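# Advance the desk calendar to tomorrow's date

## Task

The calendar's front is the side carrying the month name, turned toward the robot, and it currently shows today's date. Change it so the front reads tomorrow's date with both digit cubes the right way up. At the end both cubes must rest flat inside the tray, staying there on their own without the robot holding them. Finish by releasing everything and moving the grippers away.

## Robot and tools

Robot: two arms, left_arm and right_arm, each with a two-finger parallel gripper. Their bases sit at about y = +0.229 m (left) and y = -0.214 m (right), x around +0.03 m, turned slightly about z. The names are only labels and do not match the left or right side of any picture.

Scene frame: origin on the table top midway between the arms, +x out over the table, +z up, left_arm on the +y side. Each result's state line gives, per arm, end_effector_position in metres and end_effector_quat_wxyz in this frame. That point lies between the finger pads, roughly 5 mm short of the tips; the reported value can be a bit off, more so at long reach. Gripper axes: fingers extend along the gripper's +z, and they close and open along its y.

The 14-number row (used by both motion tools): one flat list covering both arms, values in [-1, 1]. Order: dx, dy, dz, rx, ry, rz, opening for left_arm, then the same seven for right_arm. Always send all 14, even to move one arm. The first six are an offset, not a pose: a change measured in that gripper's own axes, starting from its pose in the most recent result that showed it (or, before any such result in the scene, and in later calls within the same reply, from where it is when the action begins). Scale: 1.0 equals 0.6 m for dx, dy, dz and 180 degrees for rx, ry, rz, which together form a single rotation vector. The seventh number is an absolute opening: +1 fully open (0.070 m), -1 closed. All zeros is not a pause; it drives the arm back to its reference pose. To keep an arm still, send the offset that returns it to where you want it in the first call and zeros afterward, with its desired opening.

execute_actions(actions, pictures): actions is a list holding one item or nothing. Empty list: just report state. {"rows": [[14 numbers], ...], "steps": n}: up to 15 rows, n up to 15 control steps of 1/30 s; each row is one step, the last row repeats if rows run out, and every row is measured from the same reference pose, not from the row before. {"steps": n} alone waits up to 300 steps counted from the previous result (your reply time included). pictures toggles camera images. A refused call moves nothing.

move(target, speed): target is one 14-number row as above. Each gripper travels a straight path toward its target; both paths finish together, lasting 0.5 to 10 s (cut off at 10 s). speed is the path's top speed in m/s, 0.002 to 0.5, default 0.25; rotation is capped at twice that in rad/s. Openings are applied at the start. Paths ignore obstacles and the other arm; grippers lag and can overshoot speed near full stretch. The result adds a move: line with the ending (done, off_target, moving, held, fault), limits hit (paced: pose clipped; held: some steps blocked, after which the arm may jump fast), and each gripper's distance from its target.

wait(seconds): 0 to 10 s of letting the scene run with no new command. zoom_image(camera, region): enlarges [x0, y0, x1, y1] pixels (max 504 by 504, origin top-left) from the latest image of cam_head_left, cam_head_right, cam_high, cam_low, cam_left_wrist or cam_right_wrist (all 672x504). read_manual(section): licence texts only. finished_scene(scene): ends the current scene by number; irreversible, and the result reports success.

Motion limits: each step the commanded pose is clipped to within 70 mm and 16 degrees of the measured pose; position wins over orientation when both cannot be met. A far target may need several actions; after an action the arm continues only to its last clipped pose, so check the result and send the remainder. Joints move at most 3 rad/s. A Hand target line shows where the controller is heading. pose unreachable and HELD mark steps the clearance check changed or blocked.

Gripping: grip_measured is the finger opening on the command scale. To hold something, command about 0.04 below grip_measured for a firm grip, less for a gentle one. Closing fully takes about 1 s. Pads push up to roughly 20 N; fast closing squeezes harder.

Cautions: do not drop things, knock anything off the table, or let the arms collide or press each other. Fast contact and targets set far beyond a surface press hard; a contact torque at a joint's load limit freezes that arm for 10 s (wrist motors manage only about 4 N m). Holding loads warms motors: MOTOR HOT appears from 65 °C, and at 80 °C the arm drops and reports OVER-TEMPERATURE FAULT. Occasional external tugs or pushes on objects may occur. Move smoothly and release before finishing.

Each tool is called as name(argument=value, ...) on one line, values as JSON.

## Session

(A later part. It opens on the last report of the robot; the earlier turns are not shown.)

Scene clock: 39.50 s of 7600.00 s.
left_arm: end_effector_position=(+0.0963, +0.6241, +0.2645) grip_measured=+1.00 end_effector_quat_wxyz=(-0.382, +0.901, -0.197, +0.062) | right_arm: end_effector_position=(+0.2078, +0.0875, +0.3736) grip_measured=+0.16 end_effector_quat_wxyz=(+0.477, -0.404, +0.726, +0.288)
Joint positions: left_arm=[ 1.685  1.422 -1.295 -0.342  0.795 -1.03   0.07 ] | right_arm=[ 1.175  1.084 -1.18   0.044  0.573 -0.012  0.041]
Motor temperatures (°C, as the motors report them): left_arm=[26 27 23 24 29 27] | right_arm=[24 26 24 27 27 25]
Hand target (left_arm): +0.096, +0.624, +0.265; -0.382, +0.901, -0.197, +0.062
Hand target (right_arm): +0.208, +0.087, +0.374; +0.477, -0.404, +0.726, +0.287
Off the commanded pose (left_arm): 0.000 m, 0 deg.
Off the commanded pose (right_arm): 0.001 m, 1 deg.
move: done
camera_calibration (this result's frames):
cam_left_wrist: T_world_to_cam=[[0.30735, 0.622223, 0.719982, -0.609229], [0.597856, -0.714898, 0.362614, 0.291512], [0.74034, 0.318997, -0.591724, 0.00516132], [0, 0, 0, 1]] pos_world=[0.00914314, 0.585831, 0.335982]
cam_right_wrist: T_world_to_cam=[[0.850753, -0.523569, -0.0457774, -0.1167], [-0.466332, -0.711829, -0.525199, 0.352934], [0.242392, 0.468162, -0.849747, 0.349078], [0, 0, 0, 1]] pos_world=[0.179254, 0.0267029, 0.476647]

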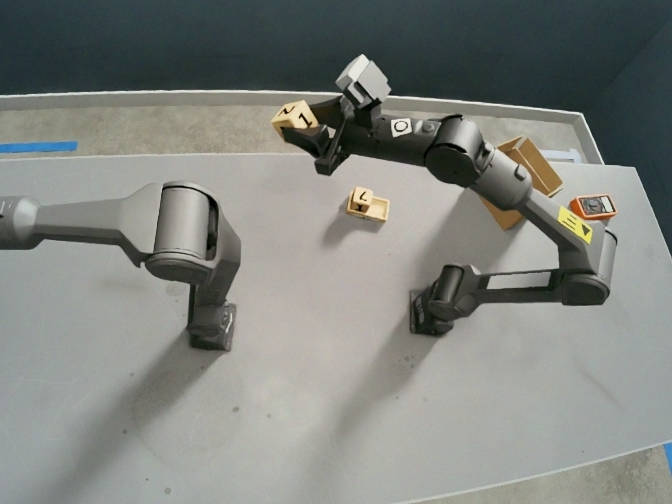

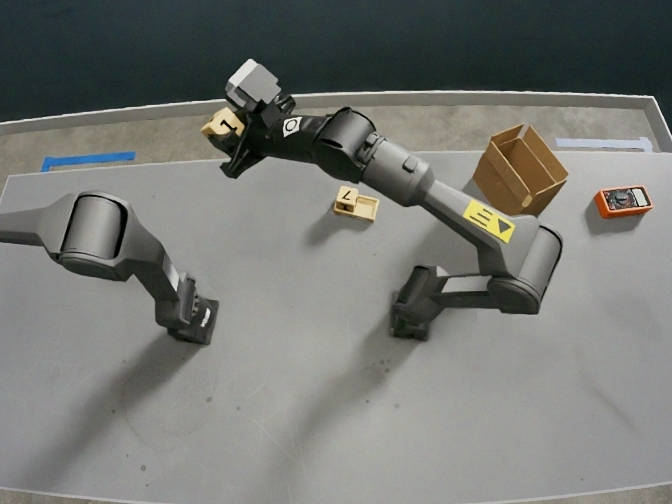

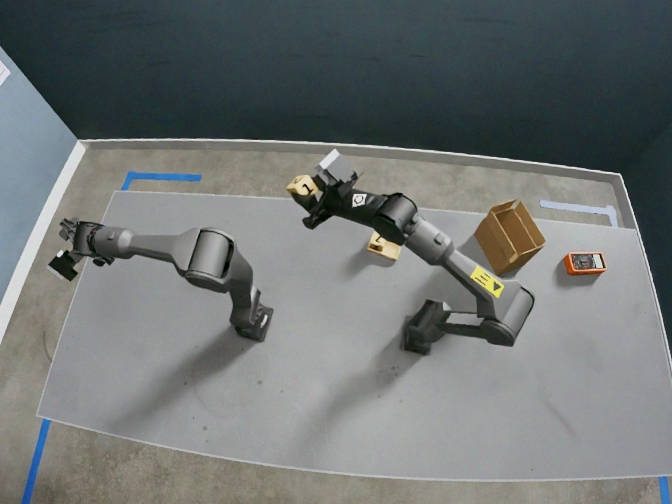

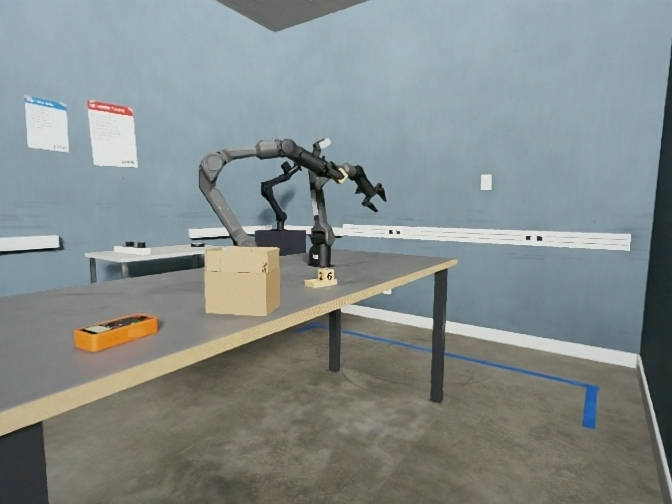

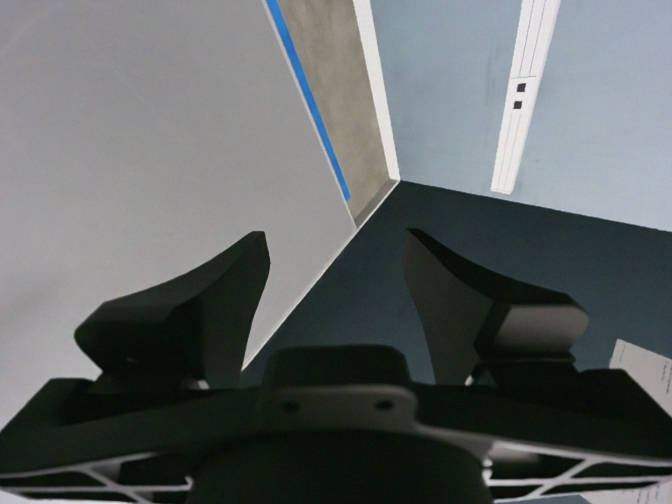

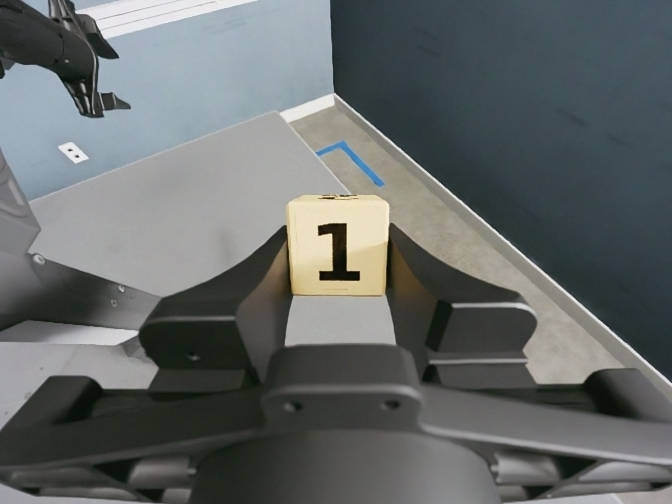

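move(target=[0,0,0,0,0,0,1,0.588,-0.015,0.008,0.0075,0.268,-0.0075,0.09], speed=0.2)

Scene clock: 44.60 s of 7600.00 s.
left_arm: end_effector_position=(+0.0963, +0.6241, +0.2645) grip_measured=+1.00 end_effector_quat_wxyz=(-0.382, +0.901, -0.197, +0.062) | right_arm: end_effector_position=(+0.1426, -0.0273, +0.0441) grip_measured=+0.16 end_effector_quat_wxyz=(+0.147, -0.488, +0.857, +0.080)
Joint positions: left_arm=[ 1.685  1.422 -1.295 -0.342  0.795 -1.03   0.07 ] | right_arm=[ 1.191  1.228 -0.423 -0.018  0.516  0.02   0.041]
Motor temperatures (°C, as the motors report them): left_arm=[26 27 24 24 29 27] | right_arm=[24 26 24 27 27 25]
Hand target (left_arm): +0.096, +0.624, +0.265; -0.382, +0.901, -0.197, +0.062
Hand target (right_arm): +0.143, -0.027, +0.045; +0.148, -0.488, +0.856, +0.080
Off the commanded pose (left_arm): 0.000 m, 0 deg.
Off the commanded pose (right_arm): 0.004 m, 0 deg.
move: off_target (right_arm)
camera_calibration (this result's frames):
cam_left_wrist: T_world_to_cam=[[0.30735, 0.622223, 0.719982, -0.609229], [0.597856, -0.714898, 0.362614, 0.291512], [0.74034, 0.318997, -0.591724, 0.00516135], [0, 0, 0, 1]] pos_world=[0.00914314, 0.585831, 0.335982]
cam_right_wrist: T_world_to_cam=[[0.847402, -0.530816, 0.01201, -0.138706], [-0.51161, -0.810274, 0.285852, 0.0357973], [-0.142003, -0.248376, -0.958198, 0.17864], [0, 0, 0, 1]] pos_world=[0.161221, -0.000251639, 0.162606]

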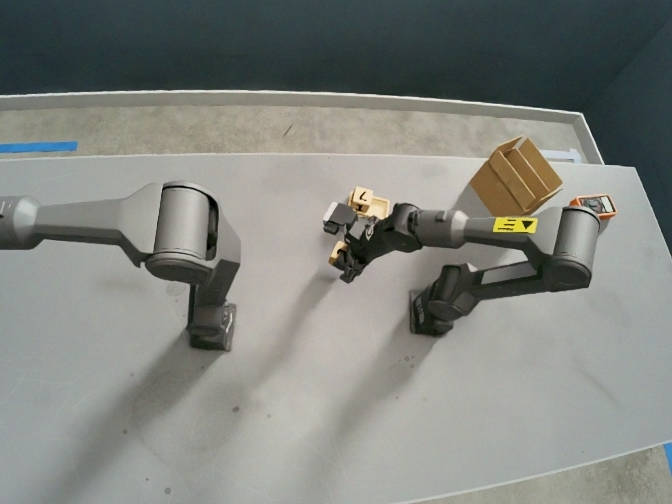

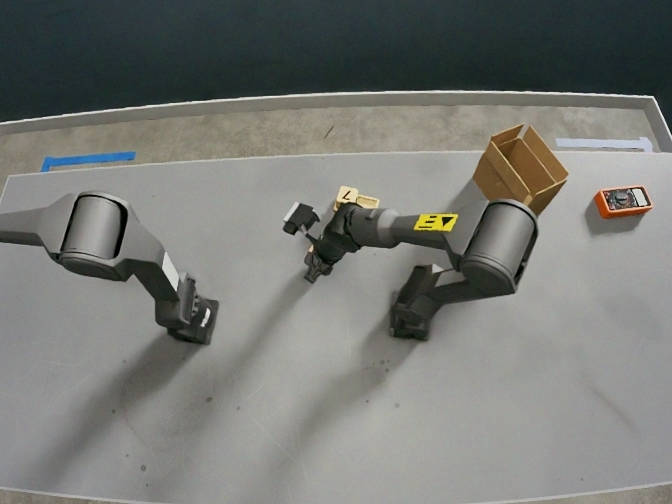

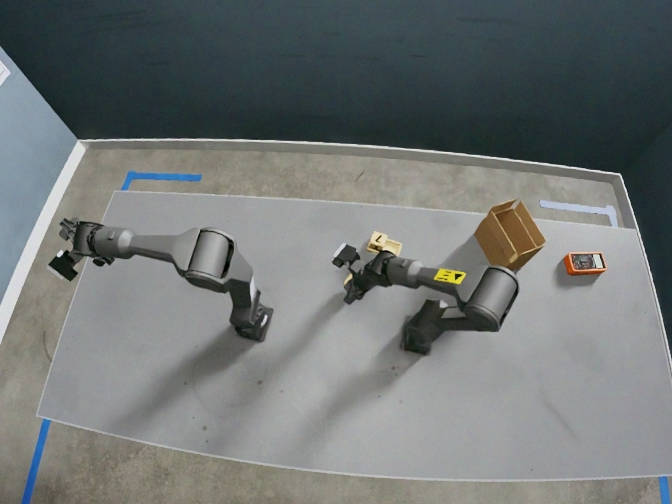

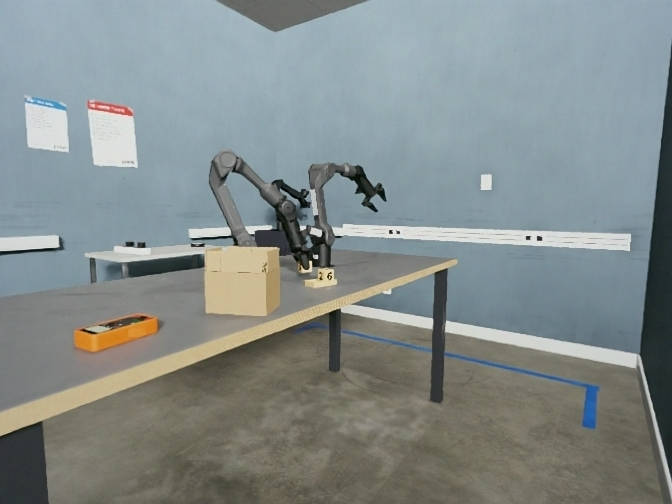

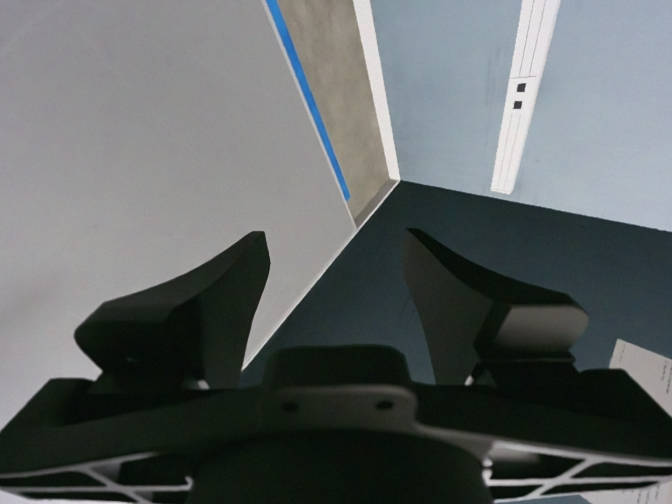

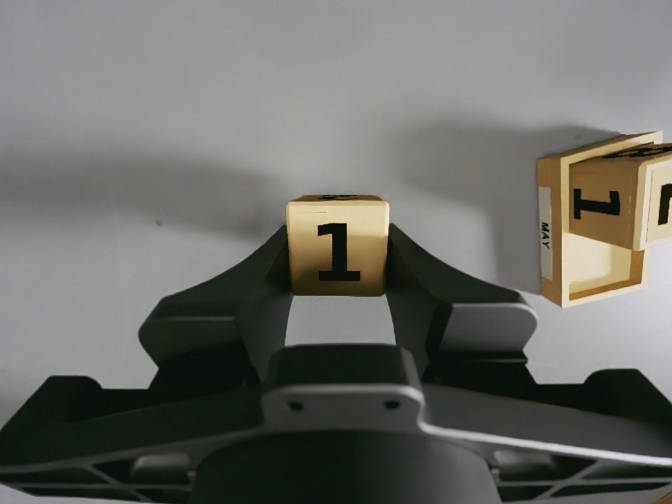

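move(target=[0,0,0,0,0,0,1,0.0105,0,0.03,0,0,0,0.09], speed=0.025)

move(target=[0,0,0,0,0,0,1,0,0,0,0,0,0,0.6])

move(target=[0,0,0,0,0,0,1,-0.015,0,0.008,0,0.21,0,0.6], speed=0.15)

Scene clock: 47.83 s of 7600.00 s.
left_arm: end_effector_position=(+0.0963, +0.6241, +0.2645) grip_measured=+1.00 end_effector_quat_wxyz=(-0.382, +0.901, -0.197, +0.062) | right_arm: end_effector_position=(+0.1426, -0.0276, +0.0246) grip_measured=+0.16 end_effector_quat_wxyz=(+0.147, -0.488, +0.857, +0.080)
Joint positions: left_arm=[ 1.685  1.422 -1.295 -0.342  0.795 -1.03   0.07 ] | right_arm=[ 1.19   1.294 -0.372 -0.021  0.4    0.023  0.041]
Motor temperatures (°C, as the motors report them): left_arm=[26 27 24 24 29 27] | right_arm=[24 26 24 27 27 25]
Hand target (left_arm): +0.096, +0.624, +0.265; -0.382, +0.901, -0.197, +0.062
Hand target (right_arm): +0.143, -0.028, +0.025; +0.147, -0.488, +0.857, +0.080
Off the commanded pose (left_arm): 0.000 m, 0 deg.
Off the commanded pose (right_arm): 0.001 m, 0 deg.
move: done
camera_calibration (this result's frames):
cam_left_wrist: T_world_to_cam=[[0.30735, 0.622223, 0.719982, -0.609229], [0.597856, -0.714898, 0.362614, 0.291512], [0.74034, 0.318997, -0.591724, 0.00516136], [0, 0, 0, 1]] pos_world=[0.00914312, 0.585831, 0.335982]
cam_right_wrist: T_world_to_cam=[[0.847581, -0.530533, 0.0118549, -0.138598], [-0.511241, -0.810364, 0.286257, 0.0410574], [-0.142262, -0.248686, -0.95808, 0.159907], [0, 0, 0, 1]] pos_world=[0.161212, -0.000492411, 0.143094]

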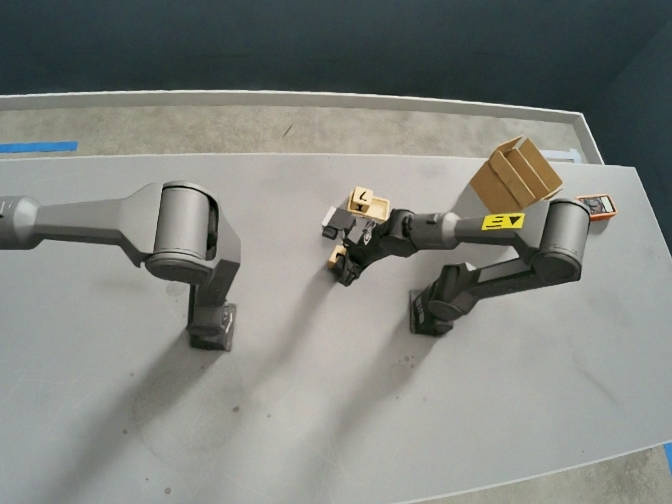

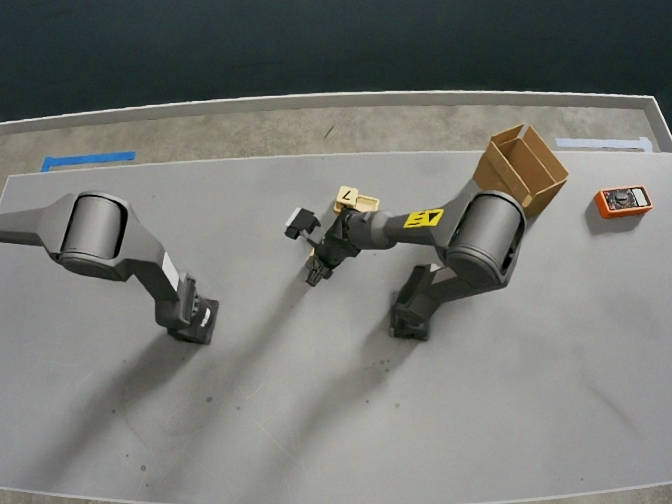

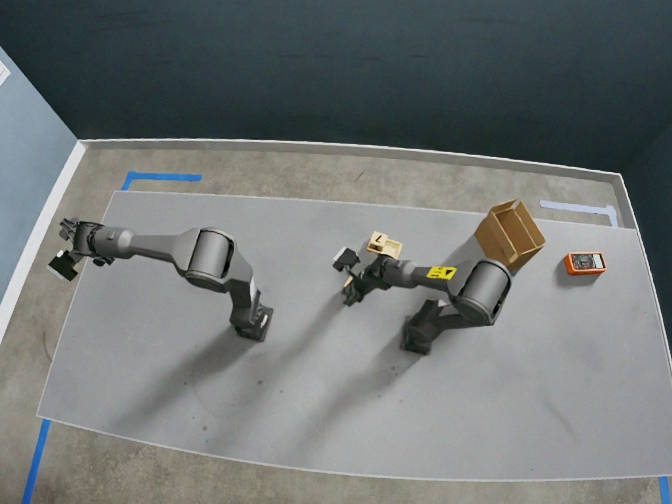

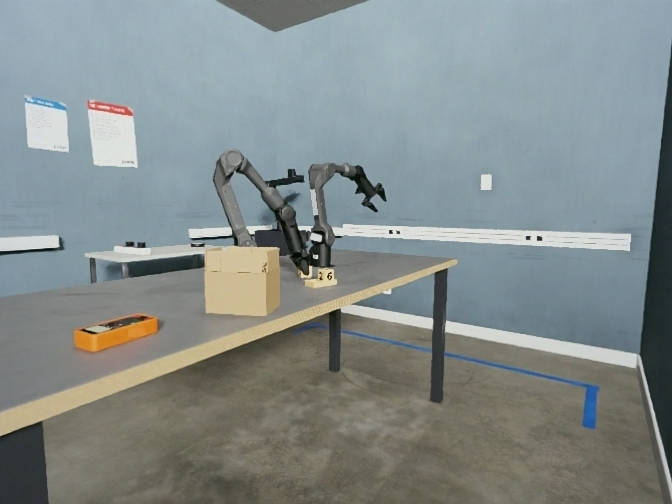

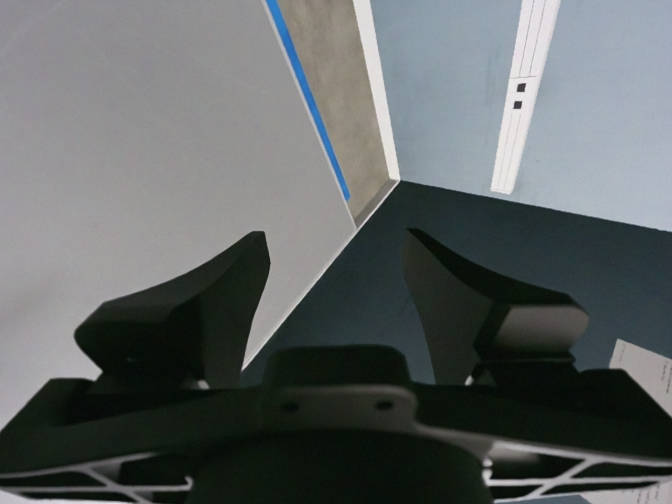

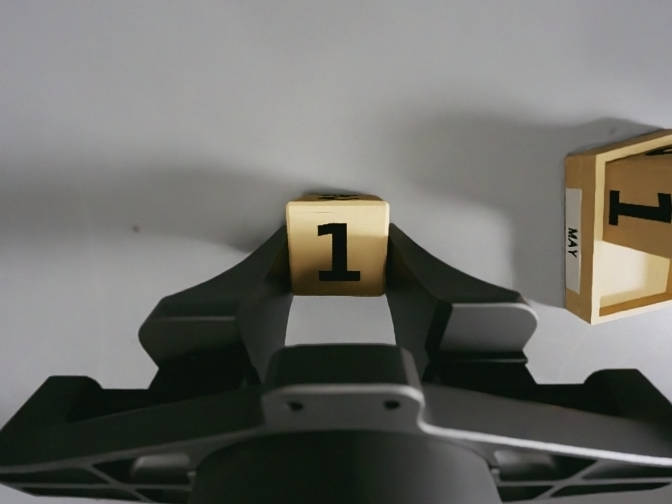

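Scene clock: 48.33 s of 7600.00 s.
left_arm: end_effector_position=(+0.0963, +0.6241, +0.2645) grip_measured=+1.00 end_effector_quat_wxyz=(-0.382, +0.901, -0.197, +0.062) | right_arm: end_effector_position=(+0.1426, -0.0276, +0.0246) grip_measured=+0.60 end_effector_quat_wxyz=(+0.147, -0.488, +0.857, +0.080)
Joint positions: left_arm=[ 1.685  1.422 -1.295 -0.342  0.795 -1.03   0.07 ] | right_arm=[ 1.19   1.294 -0.372 -0.021  0.399  0.023  0.056]
Motor temperatures (°C, as the motors report them): left_arm=[26 27 24 24 29 27] | right_arm=[24 26 24 27 26 25]
Hand target (left_arm): +0.096, +0.624, +0.265; -0.382, +0.901, -0.197, +0.062
Hand target (right_arm): +0.143, -0.028, +0.025; +0.147, -0.488, +0.857, +0.080
Off the commanded pose (left_arm): 0.000 m, 0 deg.
Off the commanded pose (right_arm): 0.000 m, 0 deg.
move: done
camera_calibration (this result's frames):
cam_left_wrist: T_world_to_cam=[[0.30735, 0.622223, 0.719982, -0.609229], [0.597856, -0.714898, 0.362614, 0.291512], [0.74034, 0.318996, -0.591724, 0.00516136], [0, 0, 0, 1]] pos_world=[0.00914316, 0.585831, 0.335982]
cam_right_wrist: T_world_to_cam=[[0.847573, -0.530547, 0.0118553, -0.1386], [-0.511247, -0.810344, 0.286302, 0.0410675], [-0.14229, -0.248723, -0.958066, 0.159888], [0, 0, 0, 1]] pos_world=[0.16122, -0.000487209, 0.143069]

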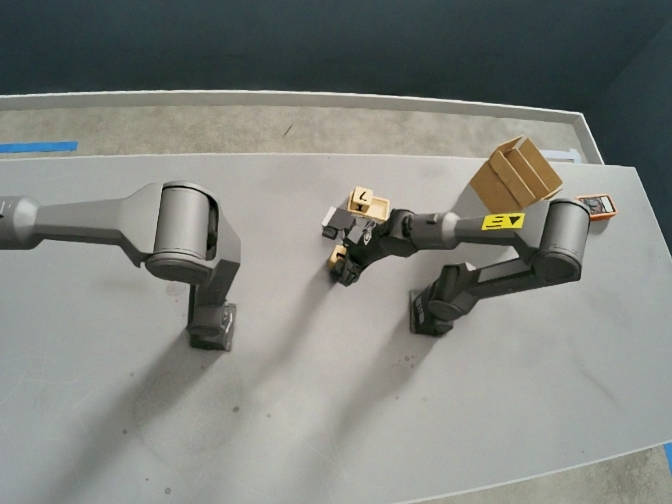

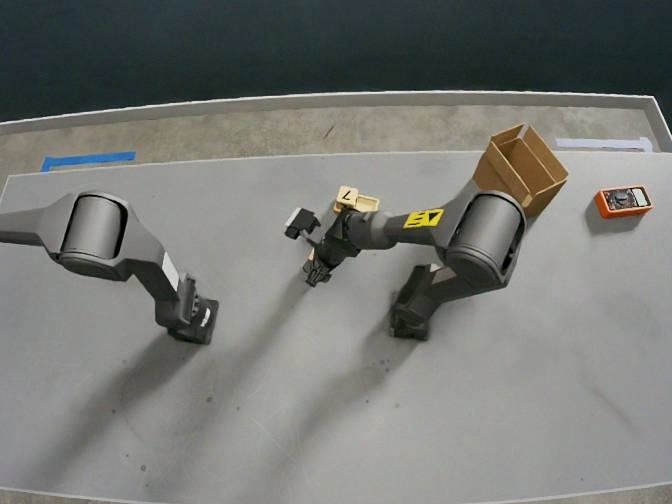

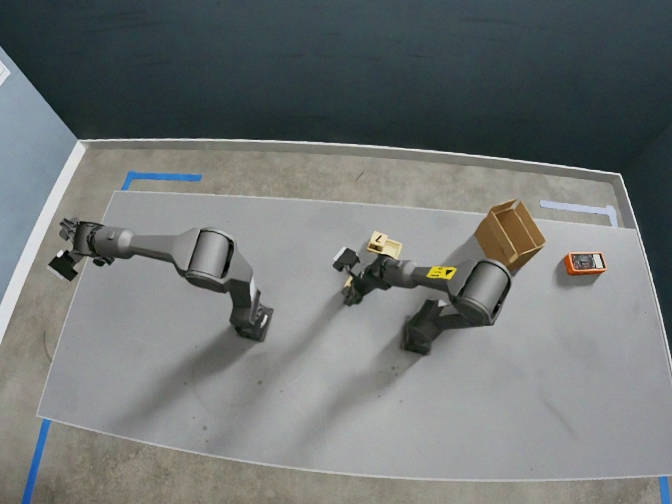

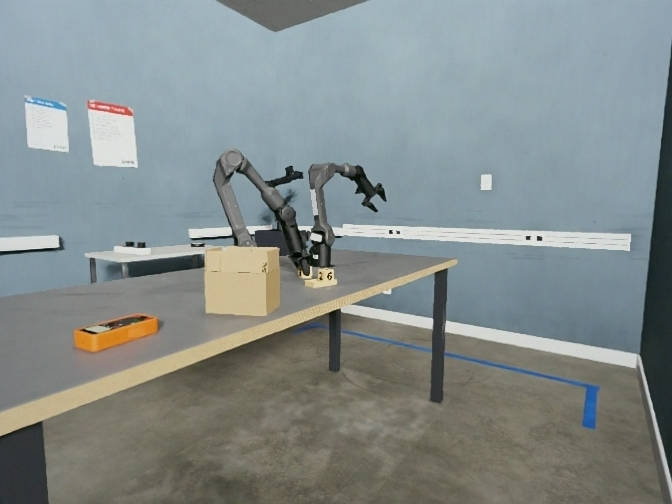

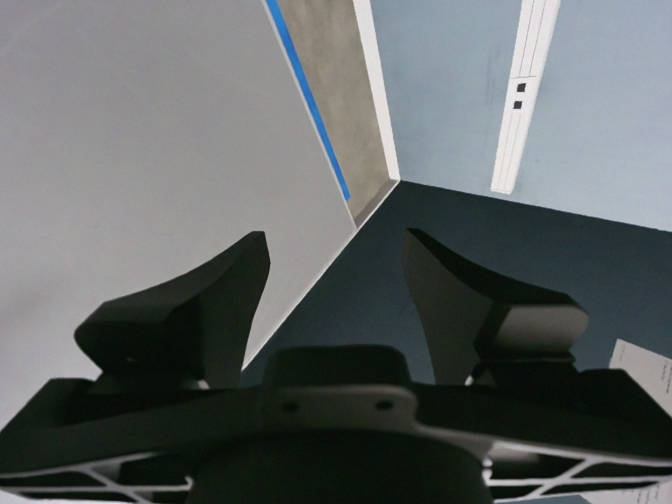

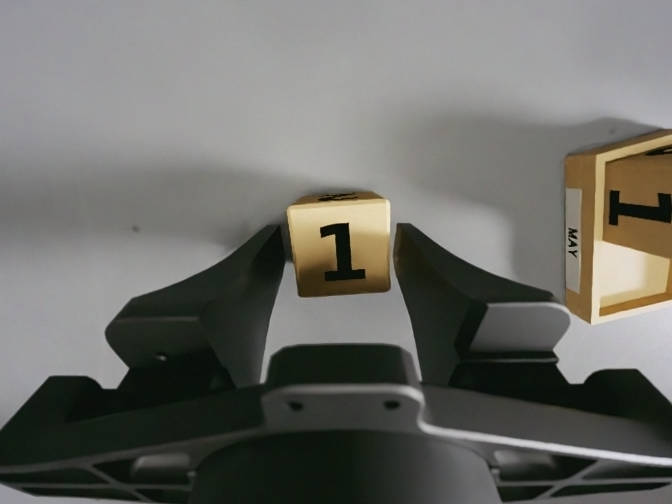

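Scene clock: 50.80 s of 7600.00 s.
left_arm: end_effector_position=(+0.0963, +0.6241, +0.2645) grip_measured=+1.00 end_effector_quat_wxyz=(-0.382, +0.901, -0.197, +0.062) | right_arm: end_effector_position=(+0.1478, -0.0189, +0.0200) grip_measured=+0.60 end_effector_quat_wxyz=(-0.137, -0.487, +0.858, -0.086)
Joint positions: left_arm=[ 1.685  1.422 -1.295 -0.342  0.795 -1.03   0.07 ] | right_arm=[ 1.192  1.805 -0.949 -0.013  1.126  0.018  0.056]
Motor temperatures (°C, as the motors report them): left_arm=[26 27 24 24 29 27] | right_arm=[24 26 24 27 26 25]
Hand target (left_arm): +0.096, +0.624, +0.265; -0.382, +0.901, -0.197, +0.062
Hand target (right_arm): +0.148, -0.019, +0.020; -0.136, -0.487, +0.858, -0.086
Off the commanded pose (left_arm): 0.000 m, 0 deg.
Off the commanded pose (right_arm): 0.003 m, 0 deg.
move: done
camera_calibration (this result's frames):
cam_left_wrist: T_world_to_cam=[[0.30735, 0.622223, 0.719982, -0.609229], [0.597856, -0.714898, 0.362614, 0.291512], [0.74034, 0.318996, -0.591724, 0.00516137], [0, 0, 0, 1]] pos_world=[0.00914313, 0.585831, 0.335982]
cam_right_wrist: T_world_to_cam=[[0.851309, -0.523626, 0.0329889, -0.139281], [-0.327256, -0.480803, 0.813469, 0.0205896], [-0.410093, -0.70331, -0.580672, 0.181801], [0, 0, 0, 1]] pos_world=[0.199865, 0.0648304, 0.0934122]

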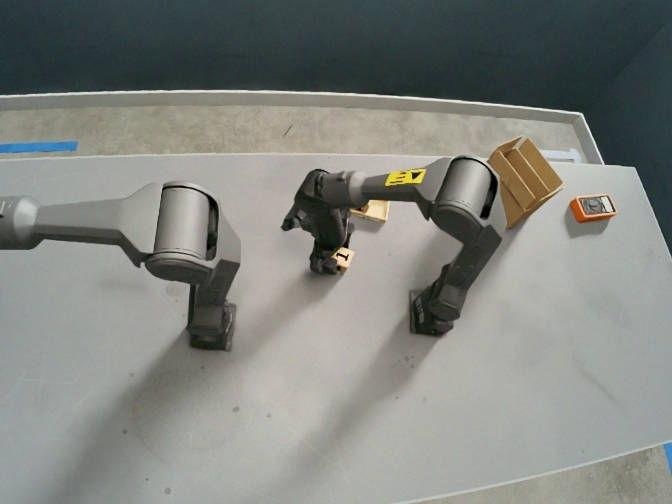

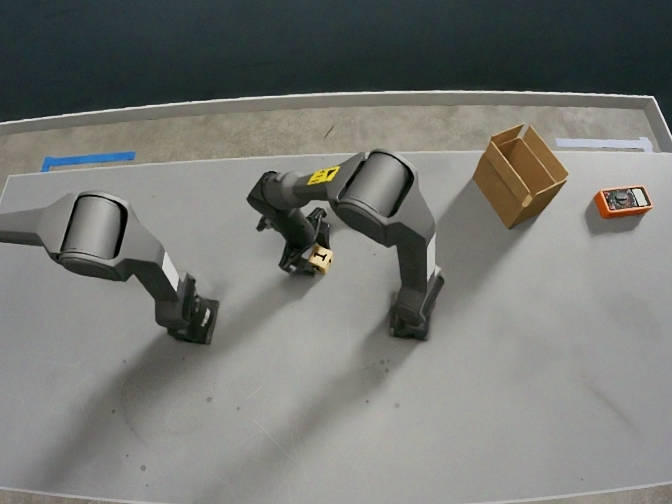

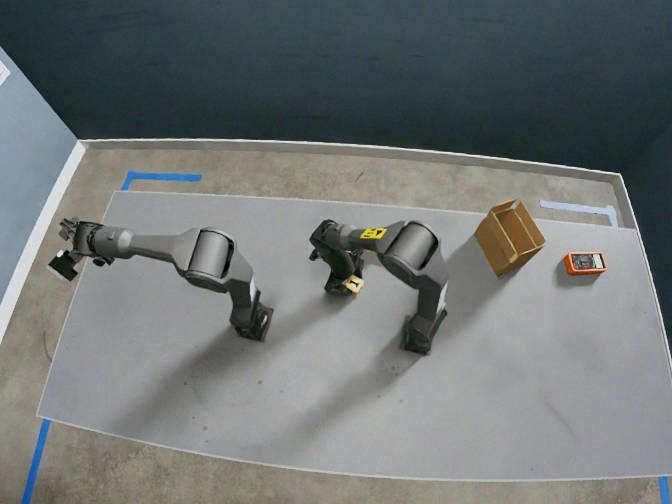

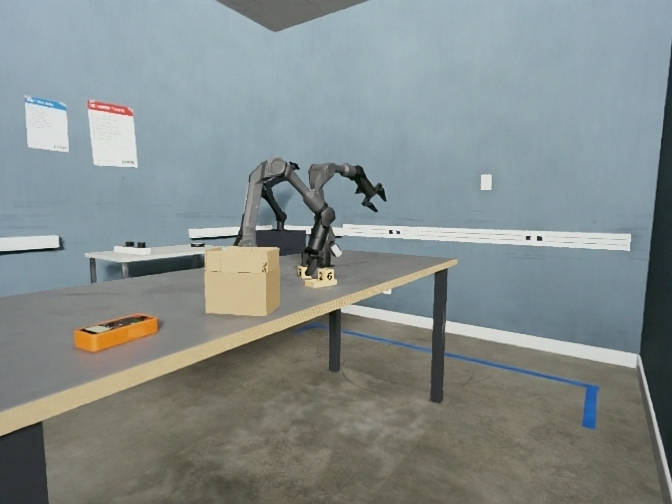

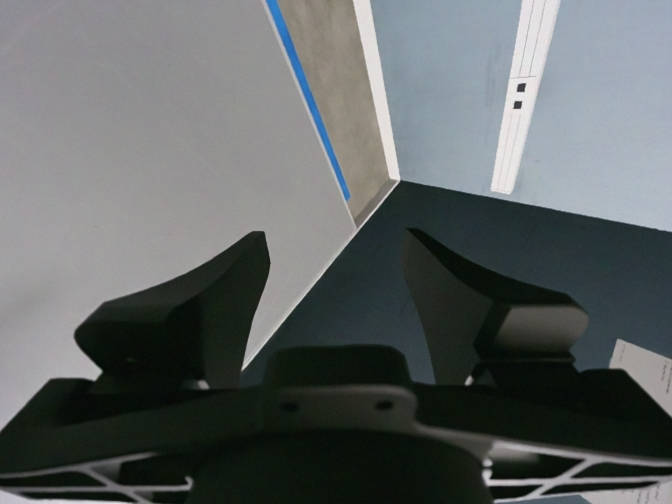

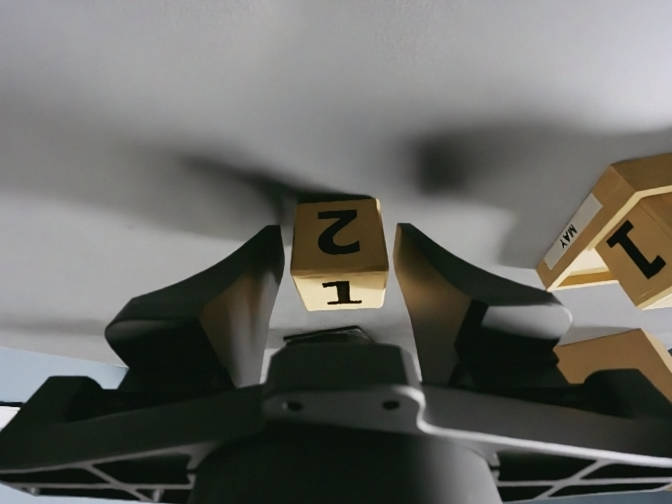

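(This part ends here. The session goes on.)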